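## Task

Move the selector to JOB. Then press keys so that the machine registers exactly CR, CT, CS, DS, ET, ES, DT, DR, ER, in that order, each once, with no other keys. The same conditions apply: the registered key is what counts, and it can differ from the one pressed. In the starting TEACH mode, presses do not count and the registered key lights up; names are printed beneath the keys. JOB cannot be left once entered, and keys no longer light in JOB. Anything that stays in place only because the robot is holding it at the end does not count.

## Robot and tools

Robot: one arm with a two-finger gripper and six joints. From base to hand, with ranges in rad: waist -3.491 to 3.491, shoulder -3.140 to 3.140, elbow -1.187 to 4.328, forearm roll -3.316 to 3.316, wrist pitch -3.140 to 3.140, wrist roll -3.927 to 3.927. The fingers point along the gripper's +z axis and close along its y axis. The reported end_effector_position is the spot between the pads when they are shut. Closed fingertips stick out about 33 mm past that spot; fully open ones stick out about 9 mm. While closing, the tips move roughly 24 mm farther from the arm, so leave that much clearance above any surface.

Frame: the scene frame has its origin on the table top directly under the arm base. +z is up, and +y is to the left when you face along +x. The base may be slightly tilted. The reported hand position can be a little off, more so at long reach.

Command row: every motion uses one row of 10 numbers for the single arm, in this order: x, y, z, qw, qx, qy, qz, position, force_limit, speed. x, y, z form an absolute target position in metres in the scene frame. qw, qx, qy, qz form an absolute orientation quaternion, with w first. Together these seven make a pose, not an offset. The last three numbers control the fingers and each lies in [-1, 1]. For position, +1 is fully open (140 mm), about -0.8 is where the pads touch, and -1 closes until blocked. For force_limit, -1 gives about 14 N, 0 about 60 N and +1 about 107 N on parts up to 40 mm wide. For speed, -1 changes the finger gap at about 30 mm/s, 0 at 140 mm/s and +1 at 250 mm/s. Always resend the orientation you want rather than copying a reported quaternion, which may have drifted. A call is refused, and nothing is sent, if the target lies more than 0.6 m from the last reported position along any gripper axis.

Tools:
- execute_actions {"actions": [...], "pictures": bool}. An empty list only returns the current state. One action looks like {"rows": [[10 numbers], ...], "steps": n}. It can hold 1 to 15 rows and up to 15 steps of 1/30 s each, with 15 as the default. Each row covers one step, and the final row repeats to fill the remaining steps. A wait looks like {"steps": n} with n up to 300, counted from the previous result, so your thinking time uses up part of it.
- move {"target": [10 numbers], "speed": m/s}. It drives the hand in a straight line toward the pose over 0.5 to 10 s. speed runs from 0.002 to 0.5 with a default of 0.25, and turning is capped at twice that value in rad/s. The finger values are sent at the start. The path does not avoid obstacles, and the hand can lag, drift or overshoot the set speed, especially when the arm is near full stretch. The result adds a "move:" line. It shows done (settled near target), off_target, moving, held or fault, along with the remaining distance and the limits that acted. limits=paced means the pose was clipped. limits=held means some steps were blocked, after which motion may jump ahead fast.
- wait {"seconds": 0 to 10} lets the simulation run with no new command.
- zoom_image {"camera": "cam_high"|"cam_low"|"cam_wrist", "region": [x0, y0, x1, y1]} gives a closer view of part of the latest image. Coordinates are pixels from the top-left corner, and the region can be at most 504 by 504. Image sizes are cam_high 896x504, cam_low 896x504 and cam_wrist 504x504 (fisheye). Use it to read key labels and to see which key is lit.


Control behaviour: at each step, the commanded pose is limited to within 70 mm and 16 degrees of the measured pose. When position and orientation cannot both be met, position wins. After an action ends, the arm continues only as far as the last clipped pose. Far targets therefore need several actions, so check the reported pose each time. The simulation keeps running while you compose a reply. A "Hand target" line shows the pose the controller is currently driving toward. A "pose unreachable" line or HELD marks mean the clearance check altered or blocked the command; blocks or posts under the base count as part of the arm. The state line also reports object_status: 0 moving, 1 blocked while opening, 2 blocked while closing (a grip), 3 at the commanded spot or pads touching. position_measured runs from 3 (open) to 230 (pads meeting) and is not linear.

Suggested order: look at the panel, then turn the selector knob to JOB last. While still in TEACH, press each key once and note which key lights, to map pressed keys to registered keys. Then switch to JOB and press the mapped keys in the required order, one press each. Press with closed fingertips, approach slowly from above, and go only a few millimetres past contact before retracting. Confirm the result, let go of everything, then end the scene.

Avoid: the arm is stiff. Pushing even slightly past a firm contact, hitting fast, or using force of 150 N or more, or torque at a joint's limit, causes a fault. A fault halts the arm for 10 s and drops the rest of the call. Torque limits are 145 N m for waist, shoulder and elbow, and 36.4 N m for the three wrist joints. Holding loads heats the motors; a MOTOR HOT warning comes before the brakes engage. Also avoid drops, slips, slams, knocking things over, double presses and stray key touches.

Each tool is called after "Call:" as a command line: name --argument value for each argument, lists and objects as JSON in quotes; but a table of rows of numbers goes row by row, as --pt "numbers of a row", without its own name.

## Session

Call:
execute_actions --actions '[]'

Scene clock: 0.00 s of 4800.00 s.
end_effector_position=(+0.3512, -0.1368, +0.1234) position_measured=3 object_status=3 end_effector_quat_wxyz=(-0.133, +0.793, -0.561, -0.197)
Joint positions: [-0.486  1.1    0.215 -0.792 -1.798  1.391]
Joint velocities: [-0.    -0.001  0.001  0.     0.    -0.001]
Hand target: +0.351, -0.137, +0.123; -0.133, +0.793, -0.561, -0.197
camera_calibration (this result's frames):
cam_wrist: T_world_to_cam=[[-0.909474, -0.41447, -0.0327415, 0.257614], [-0.298727, 0.596661, 0.744821, 0.0860172], [-0.28917, 0.687176, -0.666461, 0.468886], [0, 0, 0, 1]] pos_world=[0.395577, -0.266757, 0.256861]

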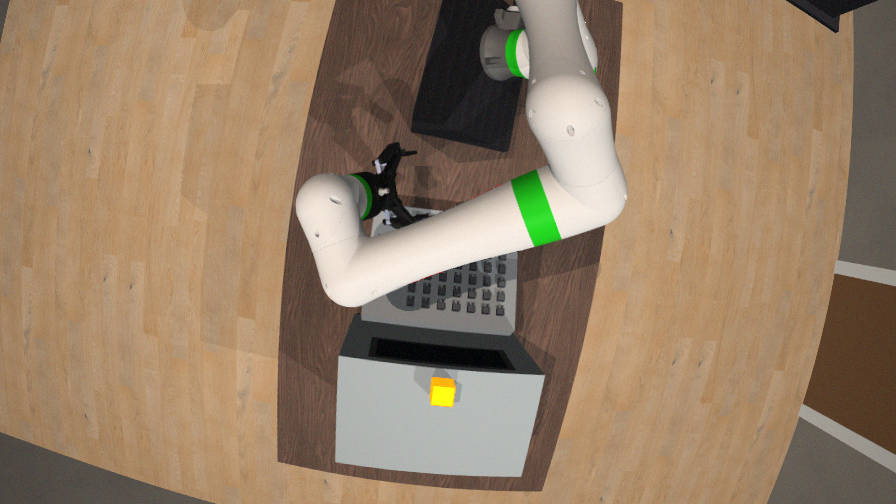

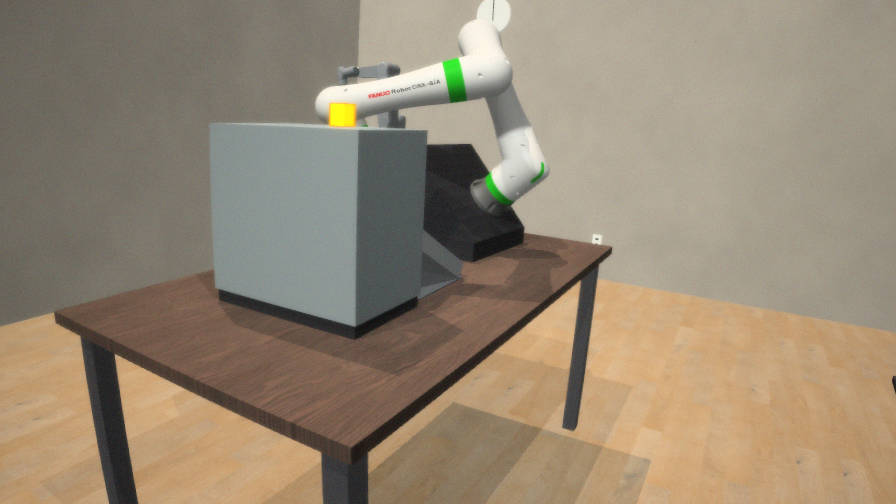

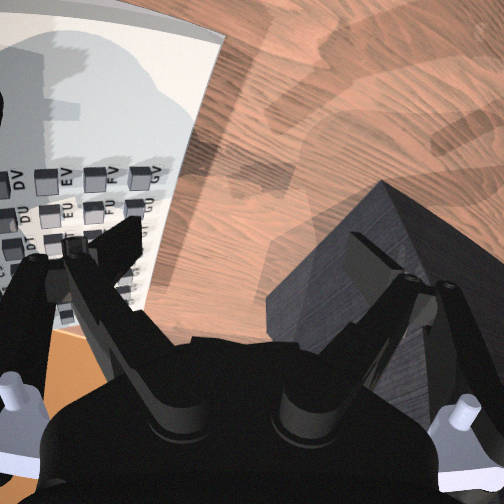

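Call:
zoom_image --camera "cam_high" --region '[330, 180, 560, 350]'

Call:
zoom_image --camera "cam_wrist" --region '[0, 0, 250, 340]'

Region (330, 180, 560, 350) of cam_high's 896x504 image, scaled by 2.191, with more detail than that image has; it fills the top 373 rows of this view, and the rest is white.

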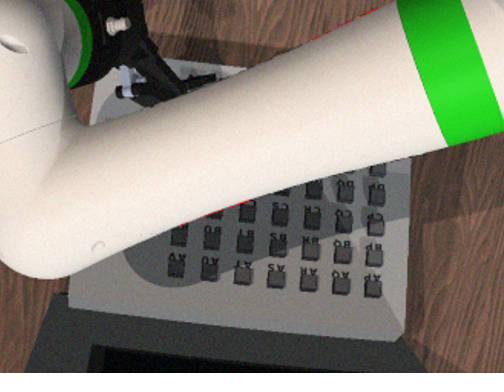

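Region (0, 0, 250, 340) of cam_wrist's 504x504 image, scaled by 1.482, with more detail than that image has; it fills the left 371 columns of this view, and the rest is white.

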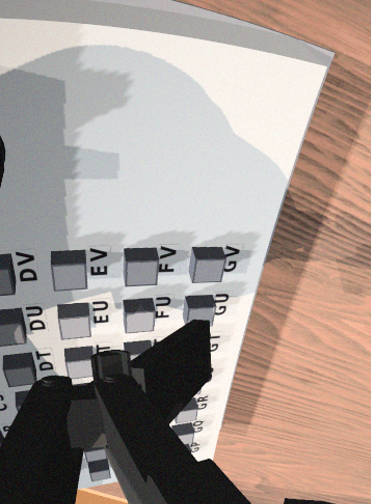

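Call:
move --target '[0.34,-0.13,0.19,-0.133,0.793,-0.561,-0.197,-1,0,0.5]' --speed 0.25

Call:
move --target '[0.4655,-0.014,0.202,0.2588,-0.0084,0.9659,0.0023,-1,0,0.5]' --speed 0.4

Scene clock: 35.57 s of 4800.00 s.
end_effector_position=(+0.3399, -0.1299, +0.1900) position_measured=233 object_status=3 end_effector_quat_wxyz=(-0.133, +0.793, -0.561, -0.197)
Joint positions: [-0.557  1.029  0.235 -0.747 -1.896  1.359]
Joint velocities: [-0.    -0.     0.001 -0.    -0.    -0.001]
Hand target: +0.340, -0.130, +0.190; -0.133, +0.793, -0.561, -0.197
Off the commanded pose: 0.000 m, 0 deg.
After step 90, 31.60 s passed at rest.
move: done
camera_calibration (this result's frames):
cam_wrist: T_world_to_cam=[[-0.909902, -0.413569, -0.0322352, 0.252538], [-0.297701, 0.596906, 0.745035, 0.0286238], [-0.288882, 0.687505, -0.666246, 0.505139], [0, 0, 0, 1]] pos_world=[0.384232, -0.259929, 0.323361]

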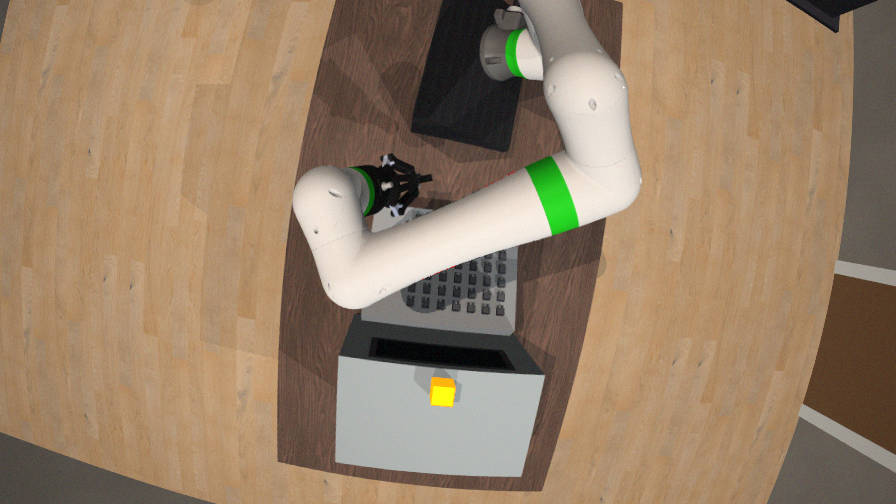

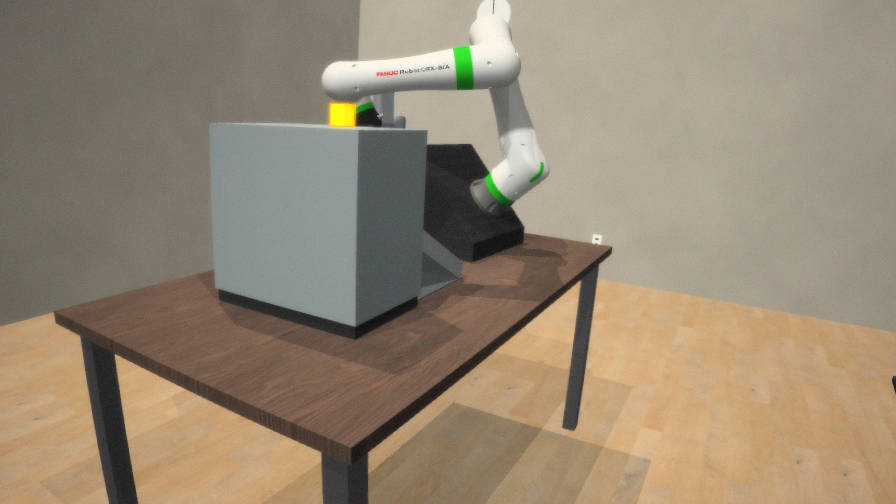

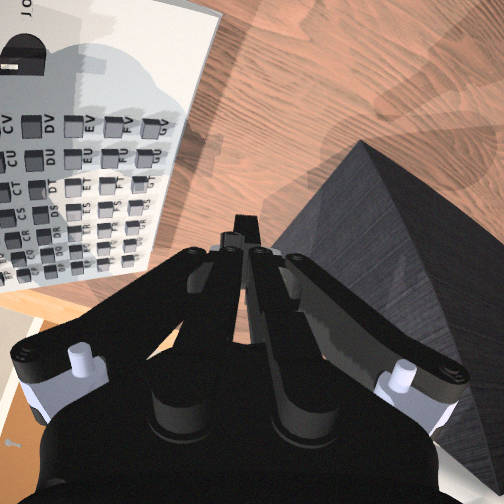

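Scene clock: 38.47 s of 4800.00 s.
end_effector_position=(+0.4653, -0.0141, +0.2024) position_measured=233 object_status=3 end_effector_quat_wxyz=(+0.259, -0.008, +0.966, +0.002)
Joint positions: [-0.51   0.278 -0.365 -1.116 -1.219 -0.559]
Joint velocities: [ 0.002 -0.001  0.001  0.003  0.002 -0.007]
Hand target: +0.465, -0.014, +0.203; +0.259, -0.008, +0.966, +0.002
Off the commanded pose: 0.000 m, 0 deg.
move: done
camera_calibration (this result's frames):
cam_wrist: T_world_to_cam=[[-0.0991063, 0.994007, -0.0461235, 0.0603992], [0.627599, 0.0984096, 0.772292, -0.455533], [0.772203, 0.0475919, -0.633591, -0.0393022], [0, 0, 0, 1]] pos_world=[0.322227, -0.013338, 0.329688]

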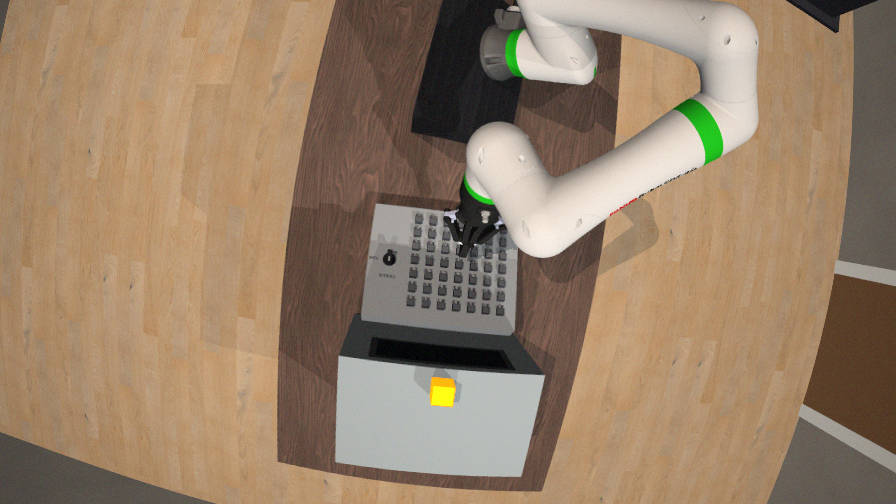

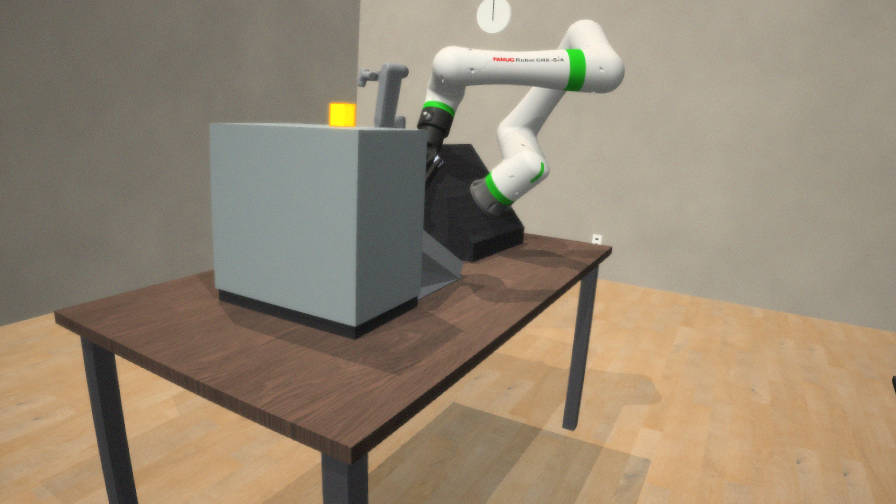

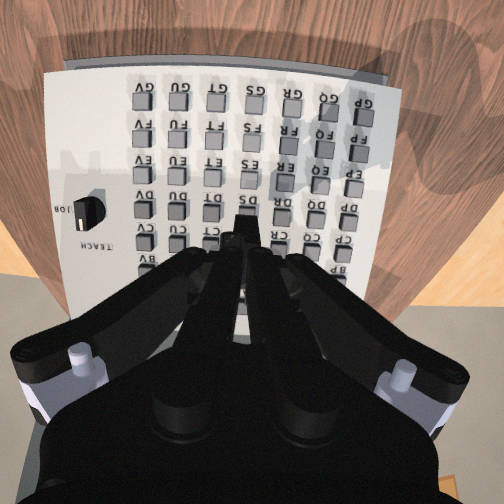

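Call:
move --target '[0.4885,-0.012,0.162,0.2588,-0.0084,0.9659,0.0023,-1,0,0.5]' --speed 0.1

Call:
zoom_image --camera "cam_wrist" --region '[120, 120, 370, 300]'

Scene clock: 48.97 s of 4800.00 s.
end_effector_position=(+0.4885, -0.0120, +0.1621) position_measured=233 object_status=3 end_effector_quat_wxyz=(+0.259, -0.008, +0.966, +0.002)
Joint positions: [-0.426  0.33  -0.37  -1.18  -1.136 -0.531]
Joint velocities: [ 0.001 -0.001  0.002 -0.     0.001  0.002]
Hand target: +0.489, -0.012, +0.162; +0.259, -0.008, +0.966, +0.002
Off the commanded pose: 0.000 m, 0 deg.
After step 90, 6.67 s passed at rest.
move: done
camera_calibration (this result's frames):
cam_wrist: T_world_to_cam=[[-0.10044, 0.993888, -0.0458028, 0.0593152], [0.627276, 0.0989906, 0.77248, -0.439026], [0.772293, 0.0488572, -0.633385, -0.0829902], [0, 0, 0, 1]] pos_world=[0.345441, -0.0114387, 0.289291]

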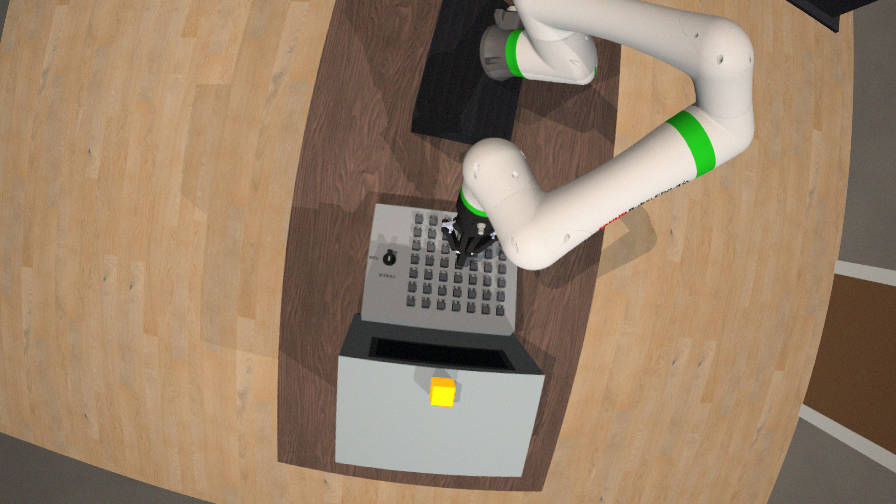

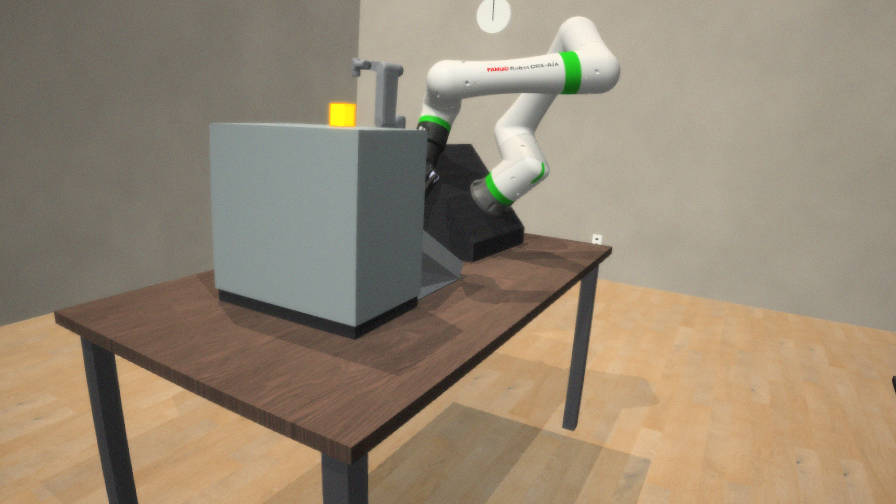

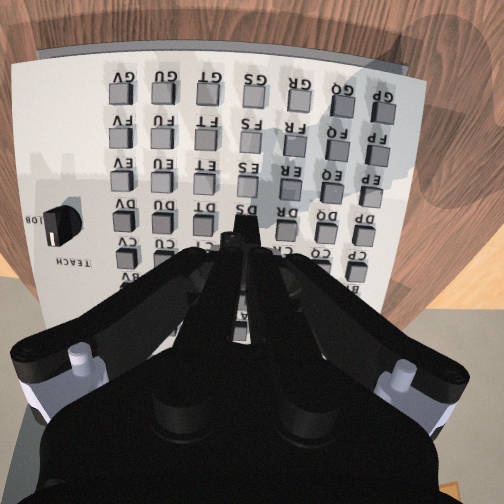

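Region (120, 120, 370, 300) of cam_wrist's 504x504 image, scaled by 2.016, with more detail than that image has; it fills the top 363 rows of this view, and the rest is white.

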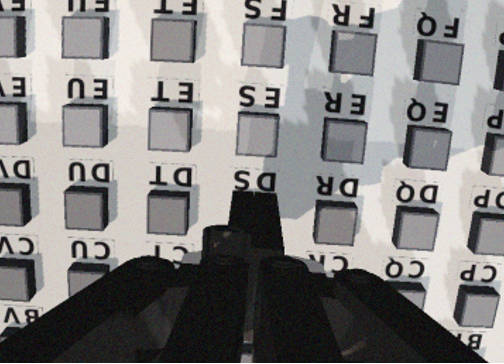

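Call:
move --target '[0.5012,-0.0115,0.160,0.2588,-0.0084,0.9659,0.0023,-1,0,0.5]' --speed 0.03

Call:
zoom_image --camera "cam_wrist" --region '[120, 120, 370, 300]'

Scene clock: 64.80 s of 4800.00 s.
end_effector_position=(+0.5012, -0.0115, +0.1600) position_measured=233 object_status=3 end_effector_quat_wxyz=(+0.259, -0.008, +0.966, +0.002)
Joint positions: [-0.407  0.346 -0.346 -1.186 -1.125 -0.545]
Joint velocities: [0.001 0.002 0.001 0.    0.001 0.001]
Hand target: +0.501, -0.011, +0.160; +0.259, -0.008, +0.966, +0.002
Off the commanded pose: 0.000 m, 0 deg.
After step 90, 12.10 s passed at rest.
move: done
camera_calibration (this result's frames):
cam_wrist: T_world_to_cam=[[-0.100316, 0.993896, -0.0458985, 0.059938], [0.627224, 0.0989825, 0.772523, -0.445447], [0.772351, 0.048708, -0.633325, -0.0941078], [0, 0, 0, 1]] pos_world=[0.358092, -0.0108969, 0.287268]

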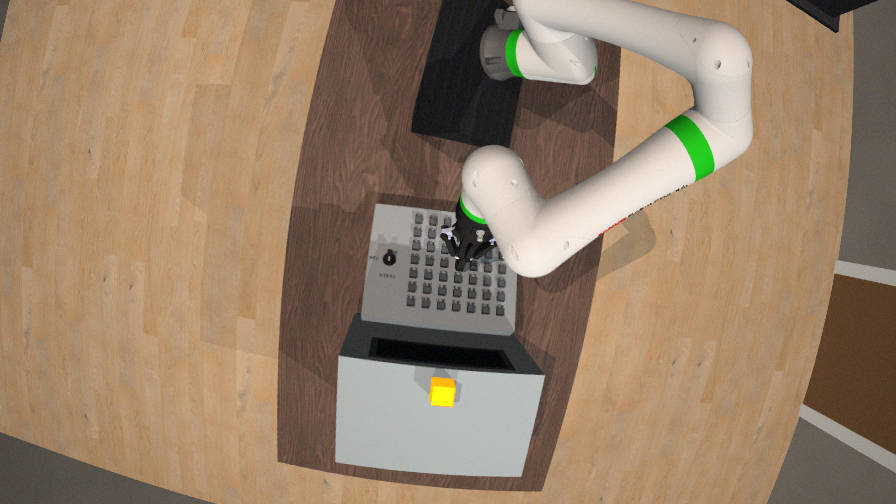

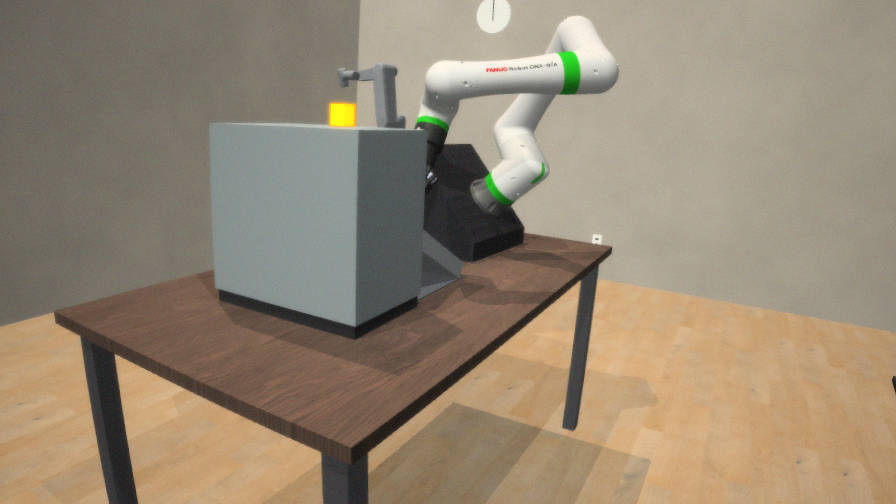

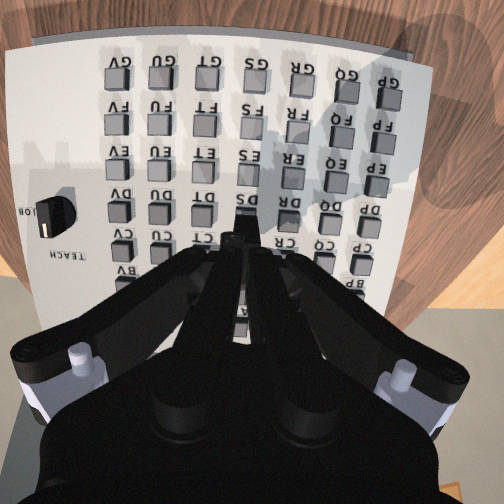

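Region (120, 120, 370, 300) of cam_wrist's 504x504 image, scaled by 2.016, with more detail than that image has; it fills the top 363 rows of this view, and the rest is white.

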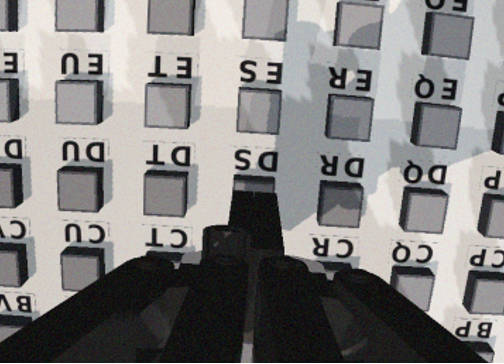

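Call:
move --target '[0.5047,-0.0115,0.1539,0.2588,-0.0084,0.9659,0.0023,-1,0,0.5]' --speed 0.015

Call:
zoom_image --camera "cam_wrist" --region '[120, 120, 370, 300]'

Scene clock: 72.67 s of 4800.00 s.
end_effector_position=(+0.5047, -0.0115, +0.1539) position_measured=233 object_status=3 end_effector_quat_wxyz=(+0.259, -0.008, +0.966, +0.002)
Joint positions: [-0.395  0.355 -0.344 -1.196 -1.114 -0.54 ]
Joint velocities: [ 0.001 -0.002  0.    -0.001  0.001  0.   ]
Hand target: +0.505, -0.011, +0.154; +0.259, -0.008, +0.966, +0.002
Off the commanded pose: 0.000 m, 0 deg.
After step 90, 4.17 s passed at rest.
move: done
camera_calibration (this result's frames):
cam_wrist: T_world_to_cam=[[-0.100315, 0.993896, -0.0459046, 0.0600203], [0.627279, 0.0989899, 0.772478, -0.442944], [0.772307, 0.048696, -0.633381, -0.100652], [0, 0, 0, 1]] pos_world=[0.361604, -0.0109056, 0.281169]

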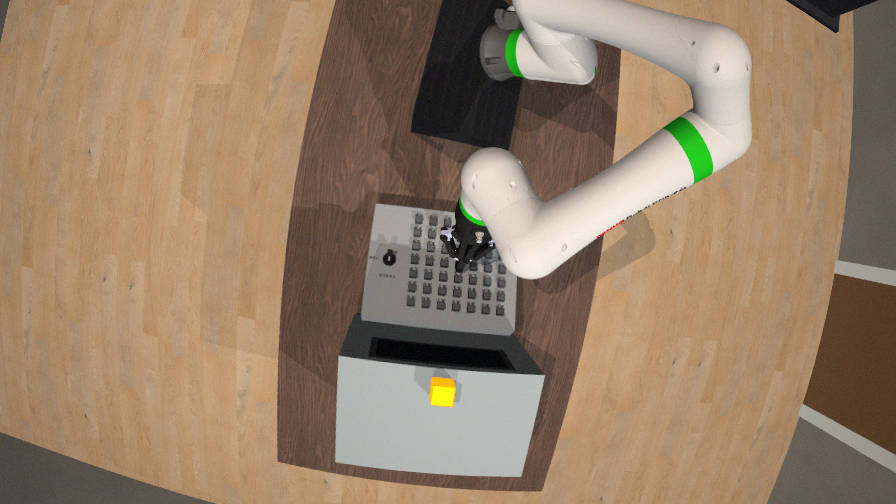

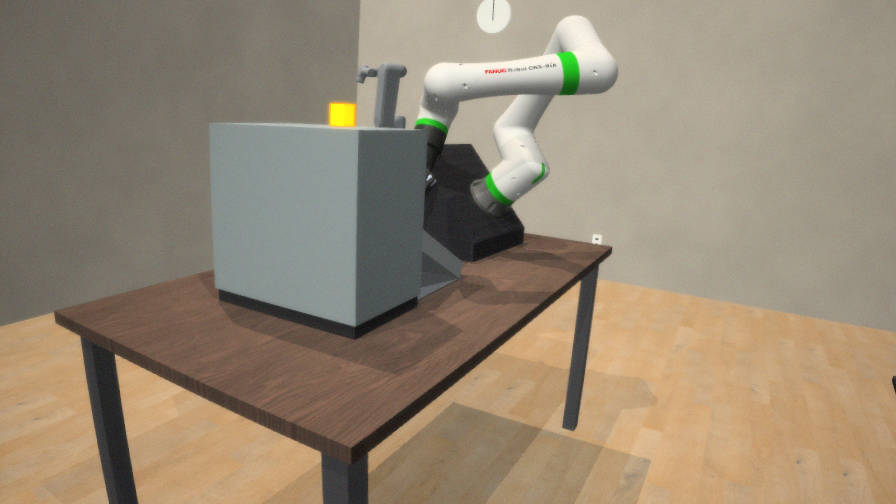

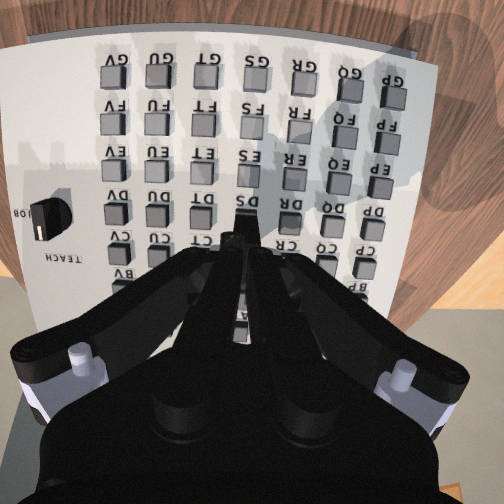

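Region (120, 120, 370, 300) of cam_wrist's 504x504 image, scaled by 2.016, with more detail than that image has; it fills the top 363 rows of this view, and the rest is white.

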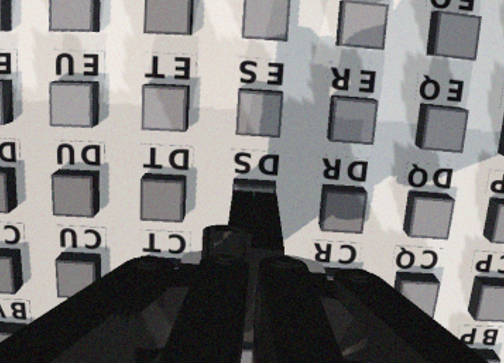

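Call:
move --target '[0.5055,-0.0115,0.1526,0.2588,-0.0084,0.9659,0.0023,-1,0,0.5]' --speed 0.01

Scene clock: 75.63 s of 4800.00 s.
end_effector_position=(+0.5055, -0.0115, +0.1526) position_measured=233 object_status=3 end_effector_quat_wxyz=(+0.259, -0.008, +0.966, +0.002)
Joint positions: [-0.392  0.358 -0.344 -1.198 -1.111 -0.539]
Joint velocities: [ 0.     0.002 -0.     0.    -0.    -0.   ]
Hand target: +0.506, -0.011, +0.153; +0.259, -0.008, +0.966, +0.002
Off the commanded pose: 0.000 m, 0 deg.
move: done
camera_calibration (this result's frames):
cam_wrist: T_world_to_cam=[[-0.100293, 0.993898, -0.0459108, 0.0600293], [0.627284, 0.0989808, 0.772475, -0.44242], [0.772306, 0.0486744, -0.633383, -0.102113], [0, 0, 0, 1]] pos_world=[0.362406, -0.0109016, 0.279838]

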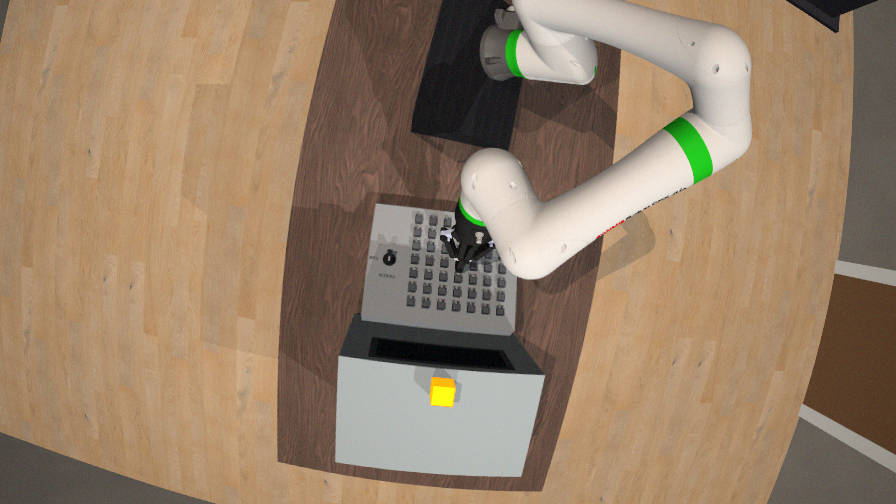

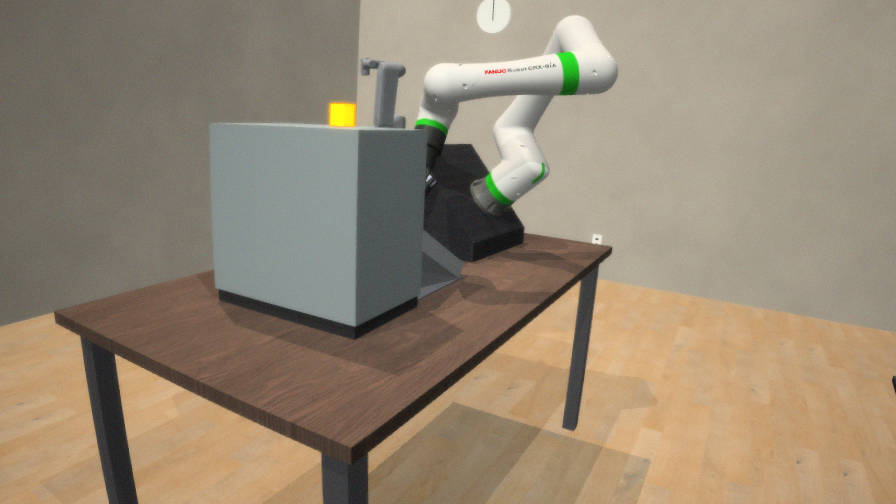

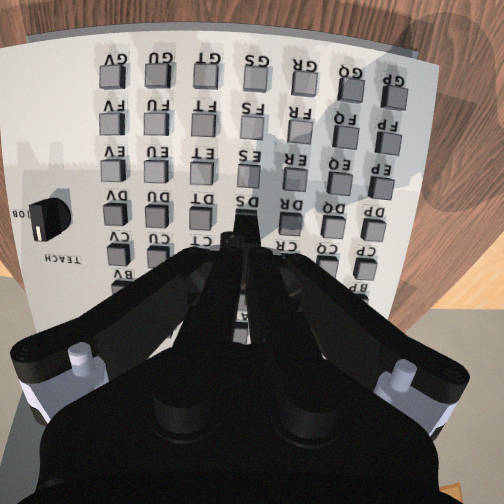

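Call:
move --target '[0.5062,-0.0115,0.1514,0.2588,-0.0084,0.9659,0.0023,-1,0,0.5]' --speed 0.01

Call:
zoom_image --camera "cam_high" --region '[350, 190, 550, 340]'

Scene clock: 80.13 s of 4800.00 s.
end_effector_position=(+0.5062, -0.0115, +0.1514) position_measured=233 object_status=3 end_effector_quat_wxyz=(+0.259, -0.008, +0.966, +0.002)
Joint positions: [-0.39   0.36  -0.344 -1.2   -1.109 -0.538]
Joint velocities: [ 0.001 -0.002 -0.001 -0.     0.    -0.   ]
Hand target: +0.506, -0.011, +0.151; +0.259, -0.008, +0.966, +0.002
Off the commanded pose: 0.000 m, 0 deg.
After step 90, 0.80 s passed at rest.
move: done
camera_calibration (this result's frames):
cam_wrist: T_world_to_cam=[[-0.100292, 0.993898, -0.0459111, 0.0600441], [0.627284, 0.0989805, 0.772475, -0.441932], [0.772306, 0.0486735, -0.633384, -0.103414], [0, 0, 0, 1]] pos_world=[0.363106, -0.0109015, 0.278637]

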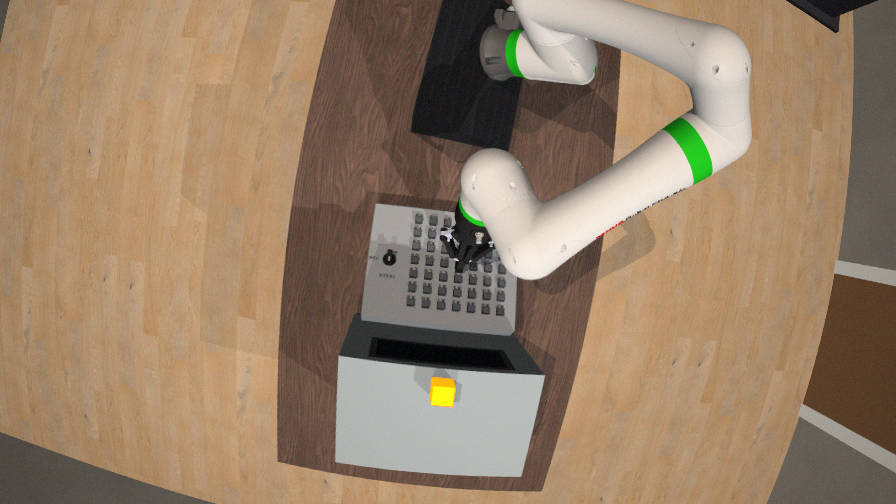

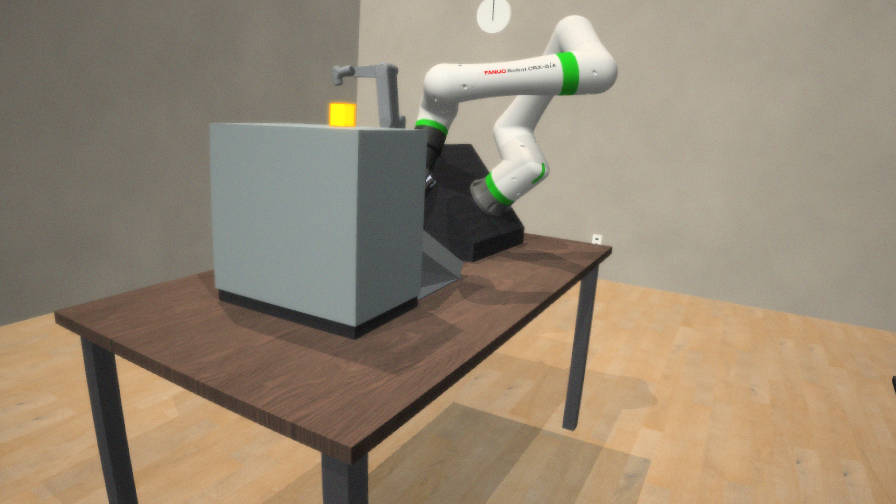

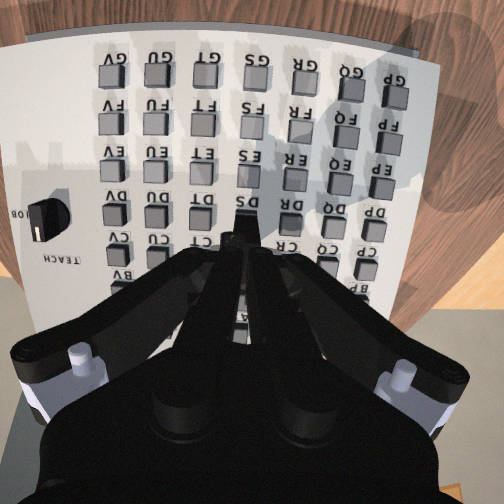

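Region (350, 190, 550, 340) of cam_high's 896x504 image, scaled by 2.520, with more detail than that image has; it fills the top 378 rows of this view, and the rest is white.

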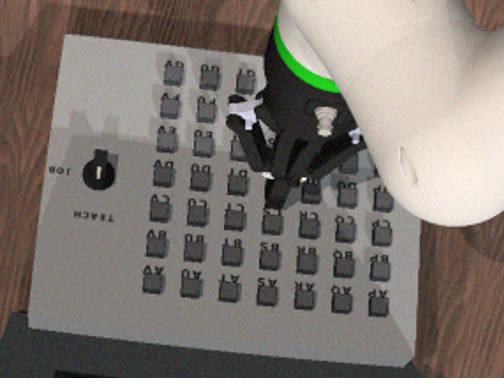

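Call:
move --target '[0.5068,-0.0115,0.1503,0.2588,-0.0084,0.9659,0.0023,-1,0,0.5]' --speed 0.01

Call:
zoom_image --camera "cam_wrist" --region '[120, 120, 370, 300]'

Scene clock: 84.60 s of 4800.00 s.
end_effector_position=(+0.5068, -0.0115, +0.1503) position_measured=233 object_status=3 end_effector_quat_wxyz=(+0.259, -0.008, +0.966, +0.002)
Joint positions: [-0.388  0.361 -0.343 -1.201 -1.107 -0.537]
Joint velocities: [ 0.001 -0.    -0.001 -0.    -0.     0.001]
Hand target: +0.507, -0.011, +0.150; +0.259, -0.008, +0.966, +0.002
Off the commanded pose: 0.000 m, 0 deg.
After step 90, 0.77 s passed at rest.
move: done
camera_calibration (this result's frames):
cam_wrist: T_world_to_cam=[[-0.100294, 0.993898, -0.0459115, 0.0600539], [0.627283, 0.0989822, 0.772475, -0.441459], [0.772306, 0.0486749, -0.633383, -0.104575], [0, 0, 0, 1]] pos_world=[0.363707, -0.0109007, 0.277537]

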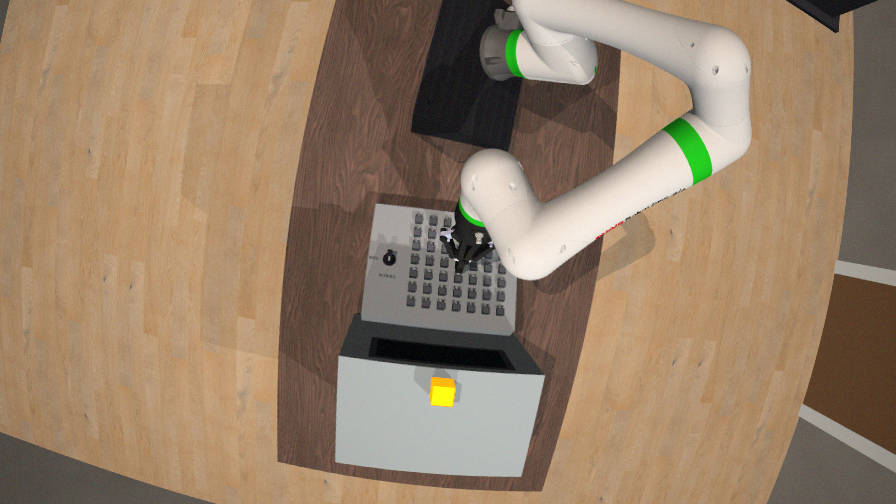

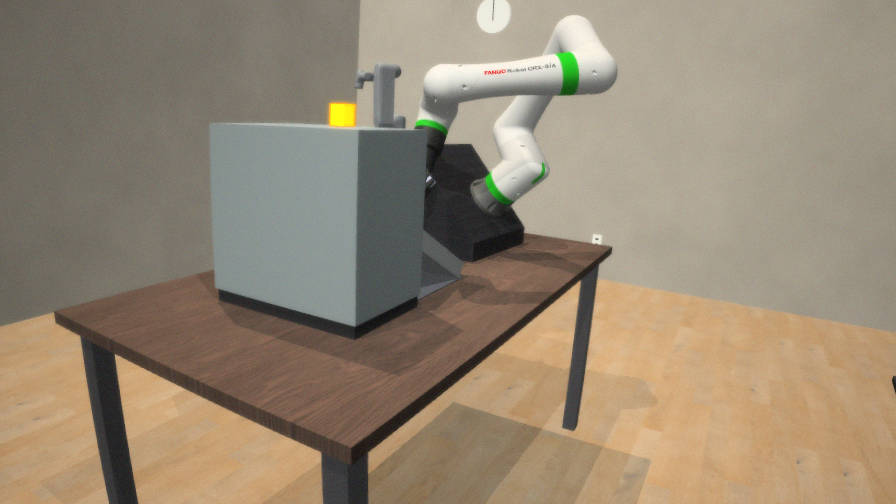

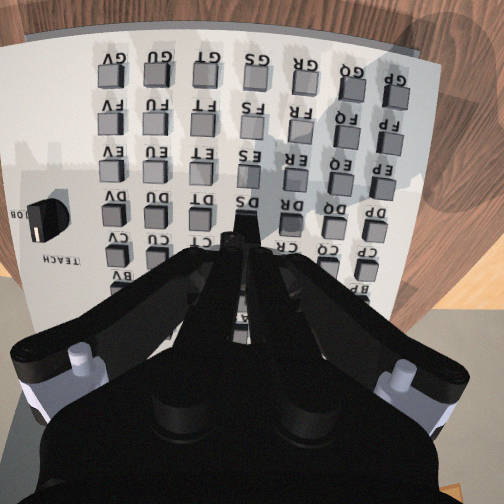

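Region (120, 120, 370, 300) of cam_wrist's 504x504 image, scaled by 2.016, with more detail than that image has; it fills the top 363 rows of this view, and the rest is white.

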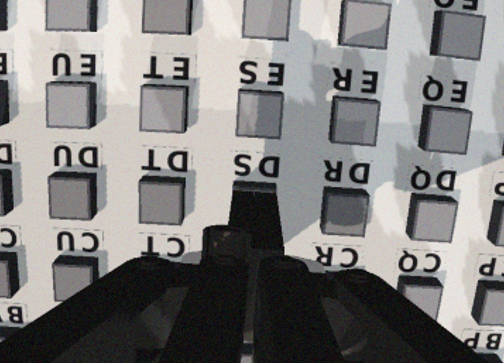

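Call:
move --target '[0.5074,-0.0115,0.1493,0.2588,-0.0084,0.9659,0.0023,-1,0,0.5]' --speed 0.01

Call:
zoom_image --camera "cam_high" --region '[350, 190, 550, 340]'

Scene clock: 92.73 s of 4800.00 s.
end_effector_position=(+0.5074, -0.0115, +0.1493) position_measured=233 object_status=3 end_effector_quat_wxyz=(+0.259, -0.008, +0.966, +0.002)
Joint positions: [-0.386  0.363 -0.343 -1.203 -1.105 -0.537]
Joint velocities: [ 0.001 -0.001  0.002  0.     0.     0.001]
Hand target: +0.507, -0.011, +0.149; +0.259, -0.008, +0.966, +0.002
Off the commanded pose: 0.000 m, 0 deg.
After step 90, 4.43 s passed at rest.
move: done
camera_calibration (this result's frames):
cam_wrist: T_world_to_cam=[[-0.100291, 0.993898, -0.0459077, 0.0600662], [0.627289, 0.0989779, 0.772471, -0.44106], [0.772302, 0.0486746, -0.633388, -0.105668], [0, 0, 0, 1]] pos_world=[0.364304, -0.0109012, 0.276535]

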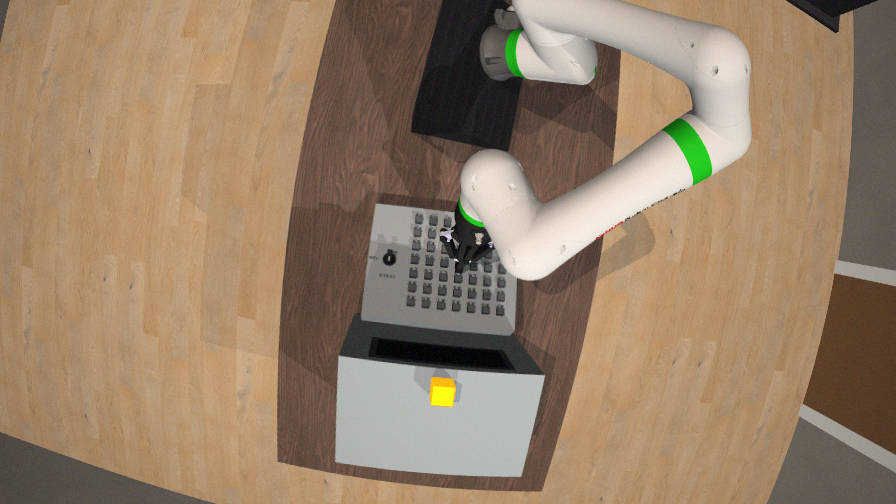

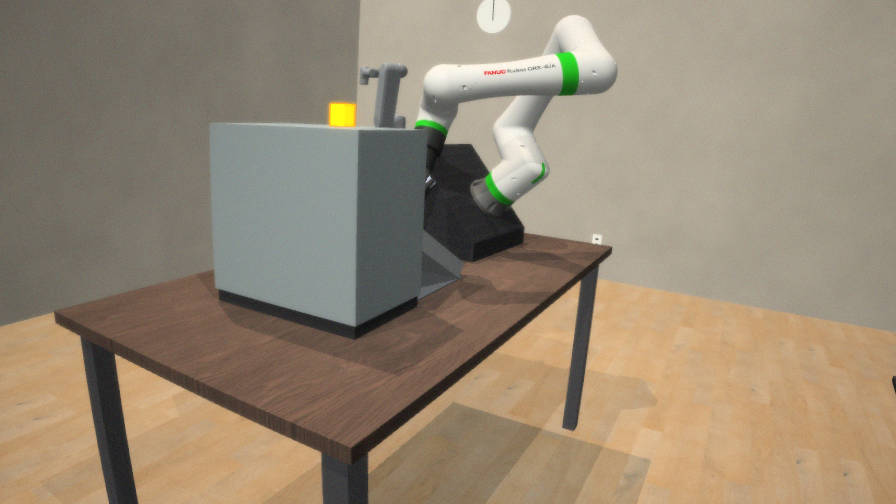

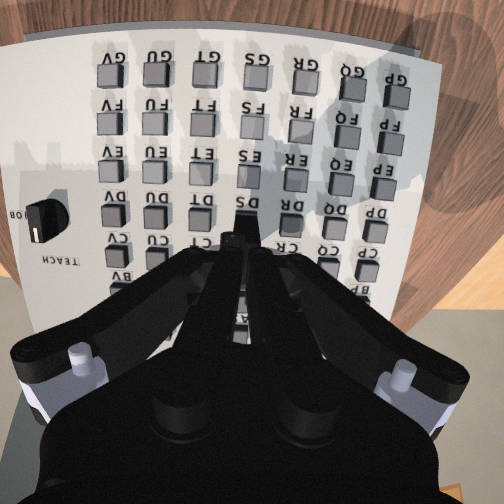

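Region (350, 190, 550, 340) of cam_high's 896x504 image, scaled by 2.520, with more detail than that image has; it fills the top 378 rows of this view, and the rest is white.

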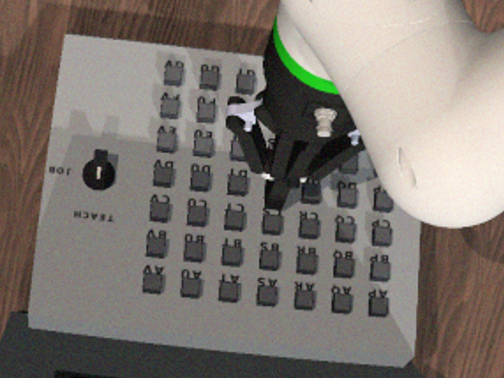

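Call:
move --target '[0.508,-0.0115,0.1483,0.2588,-0.0084,0.9659,0.0023,-1,0,0.5]' --speed 0.01

Scene clock: 95.80 s of 4800.00 s.
end_effector_position=(+0.5080, -0.0115, +0.1483) position_measured=233 object_status=3 end_effector_quat_wxyz=(+0.259, -0.008, +0.966, +0.002)
Joint positions: [-0.384  0.364 -0.343 -1.205 -1.103 -0.536]
Joint velocities: [-0.001 -0.001  0.    -0.     0.     0.   ]
Hand target: +0.508, -0.011, +0.148; +0.259, -0.008, +0.966, +0.002
Off the commanded pose: 0.000 m, 0 deg.
move: done
camera_calibration (this result's frames):
cam_wrist: T_world_to_cam=[[-0.100291, 0.993898, -0.0459077, 0.0600805], [0.627289, 0.0989779, 0.772471, -0.440664], [0.772302, 0.0486747, -0.633388, -0.106765], [0, 0, 0, 1]] pos_world=[0.364904, -0.0109011, 0.275535]

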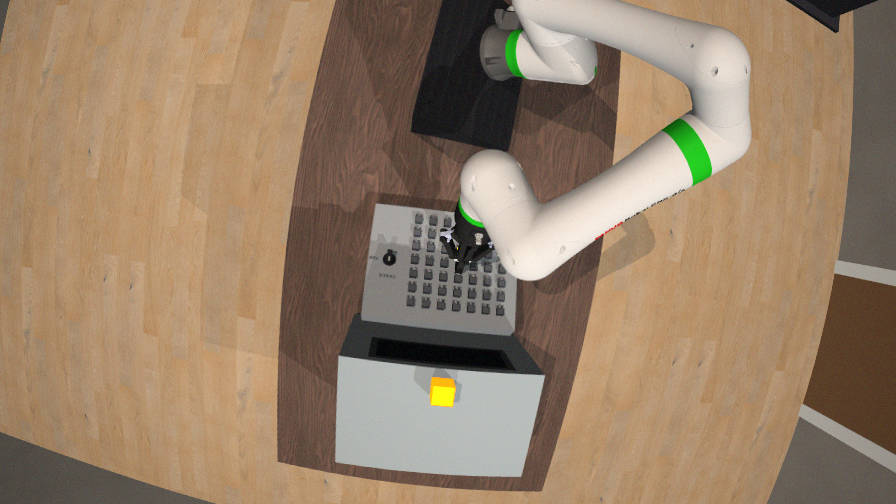

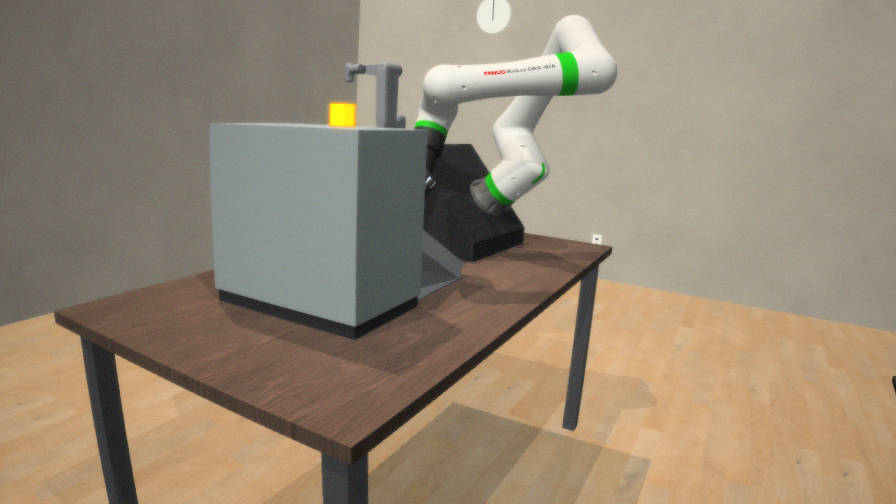

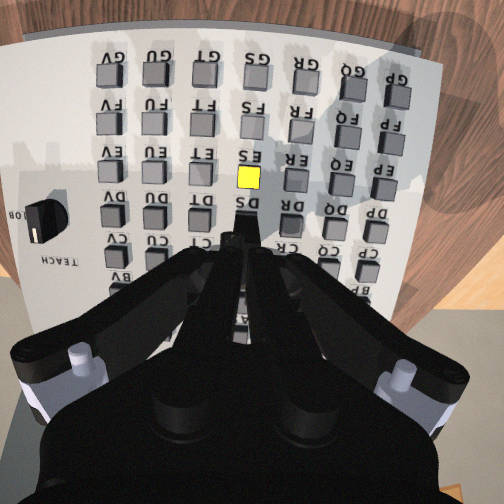

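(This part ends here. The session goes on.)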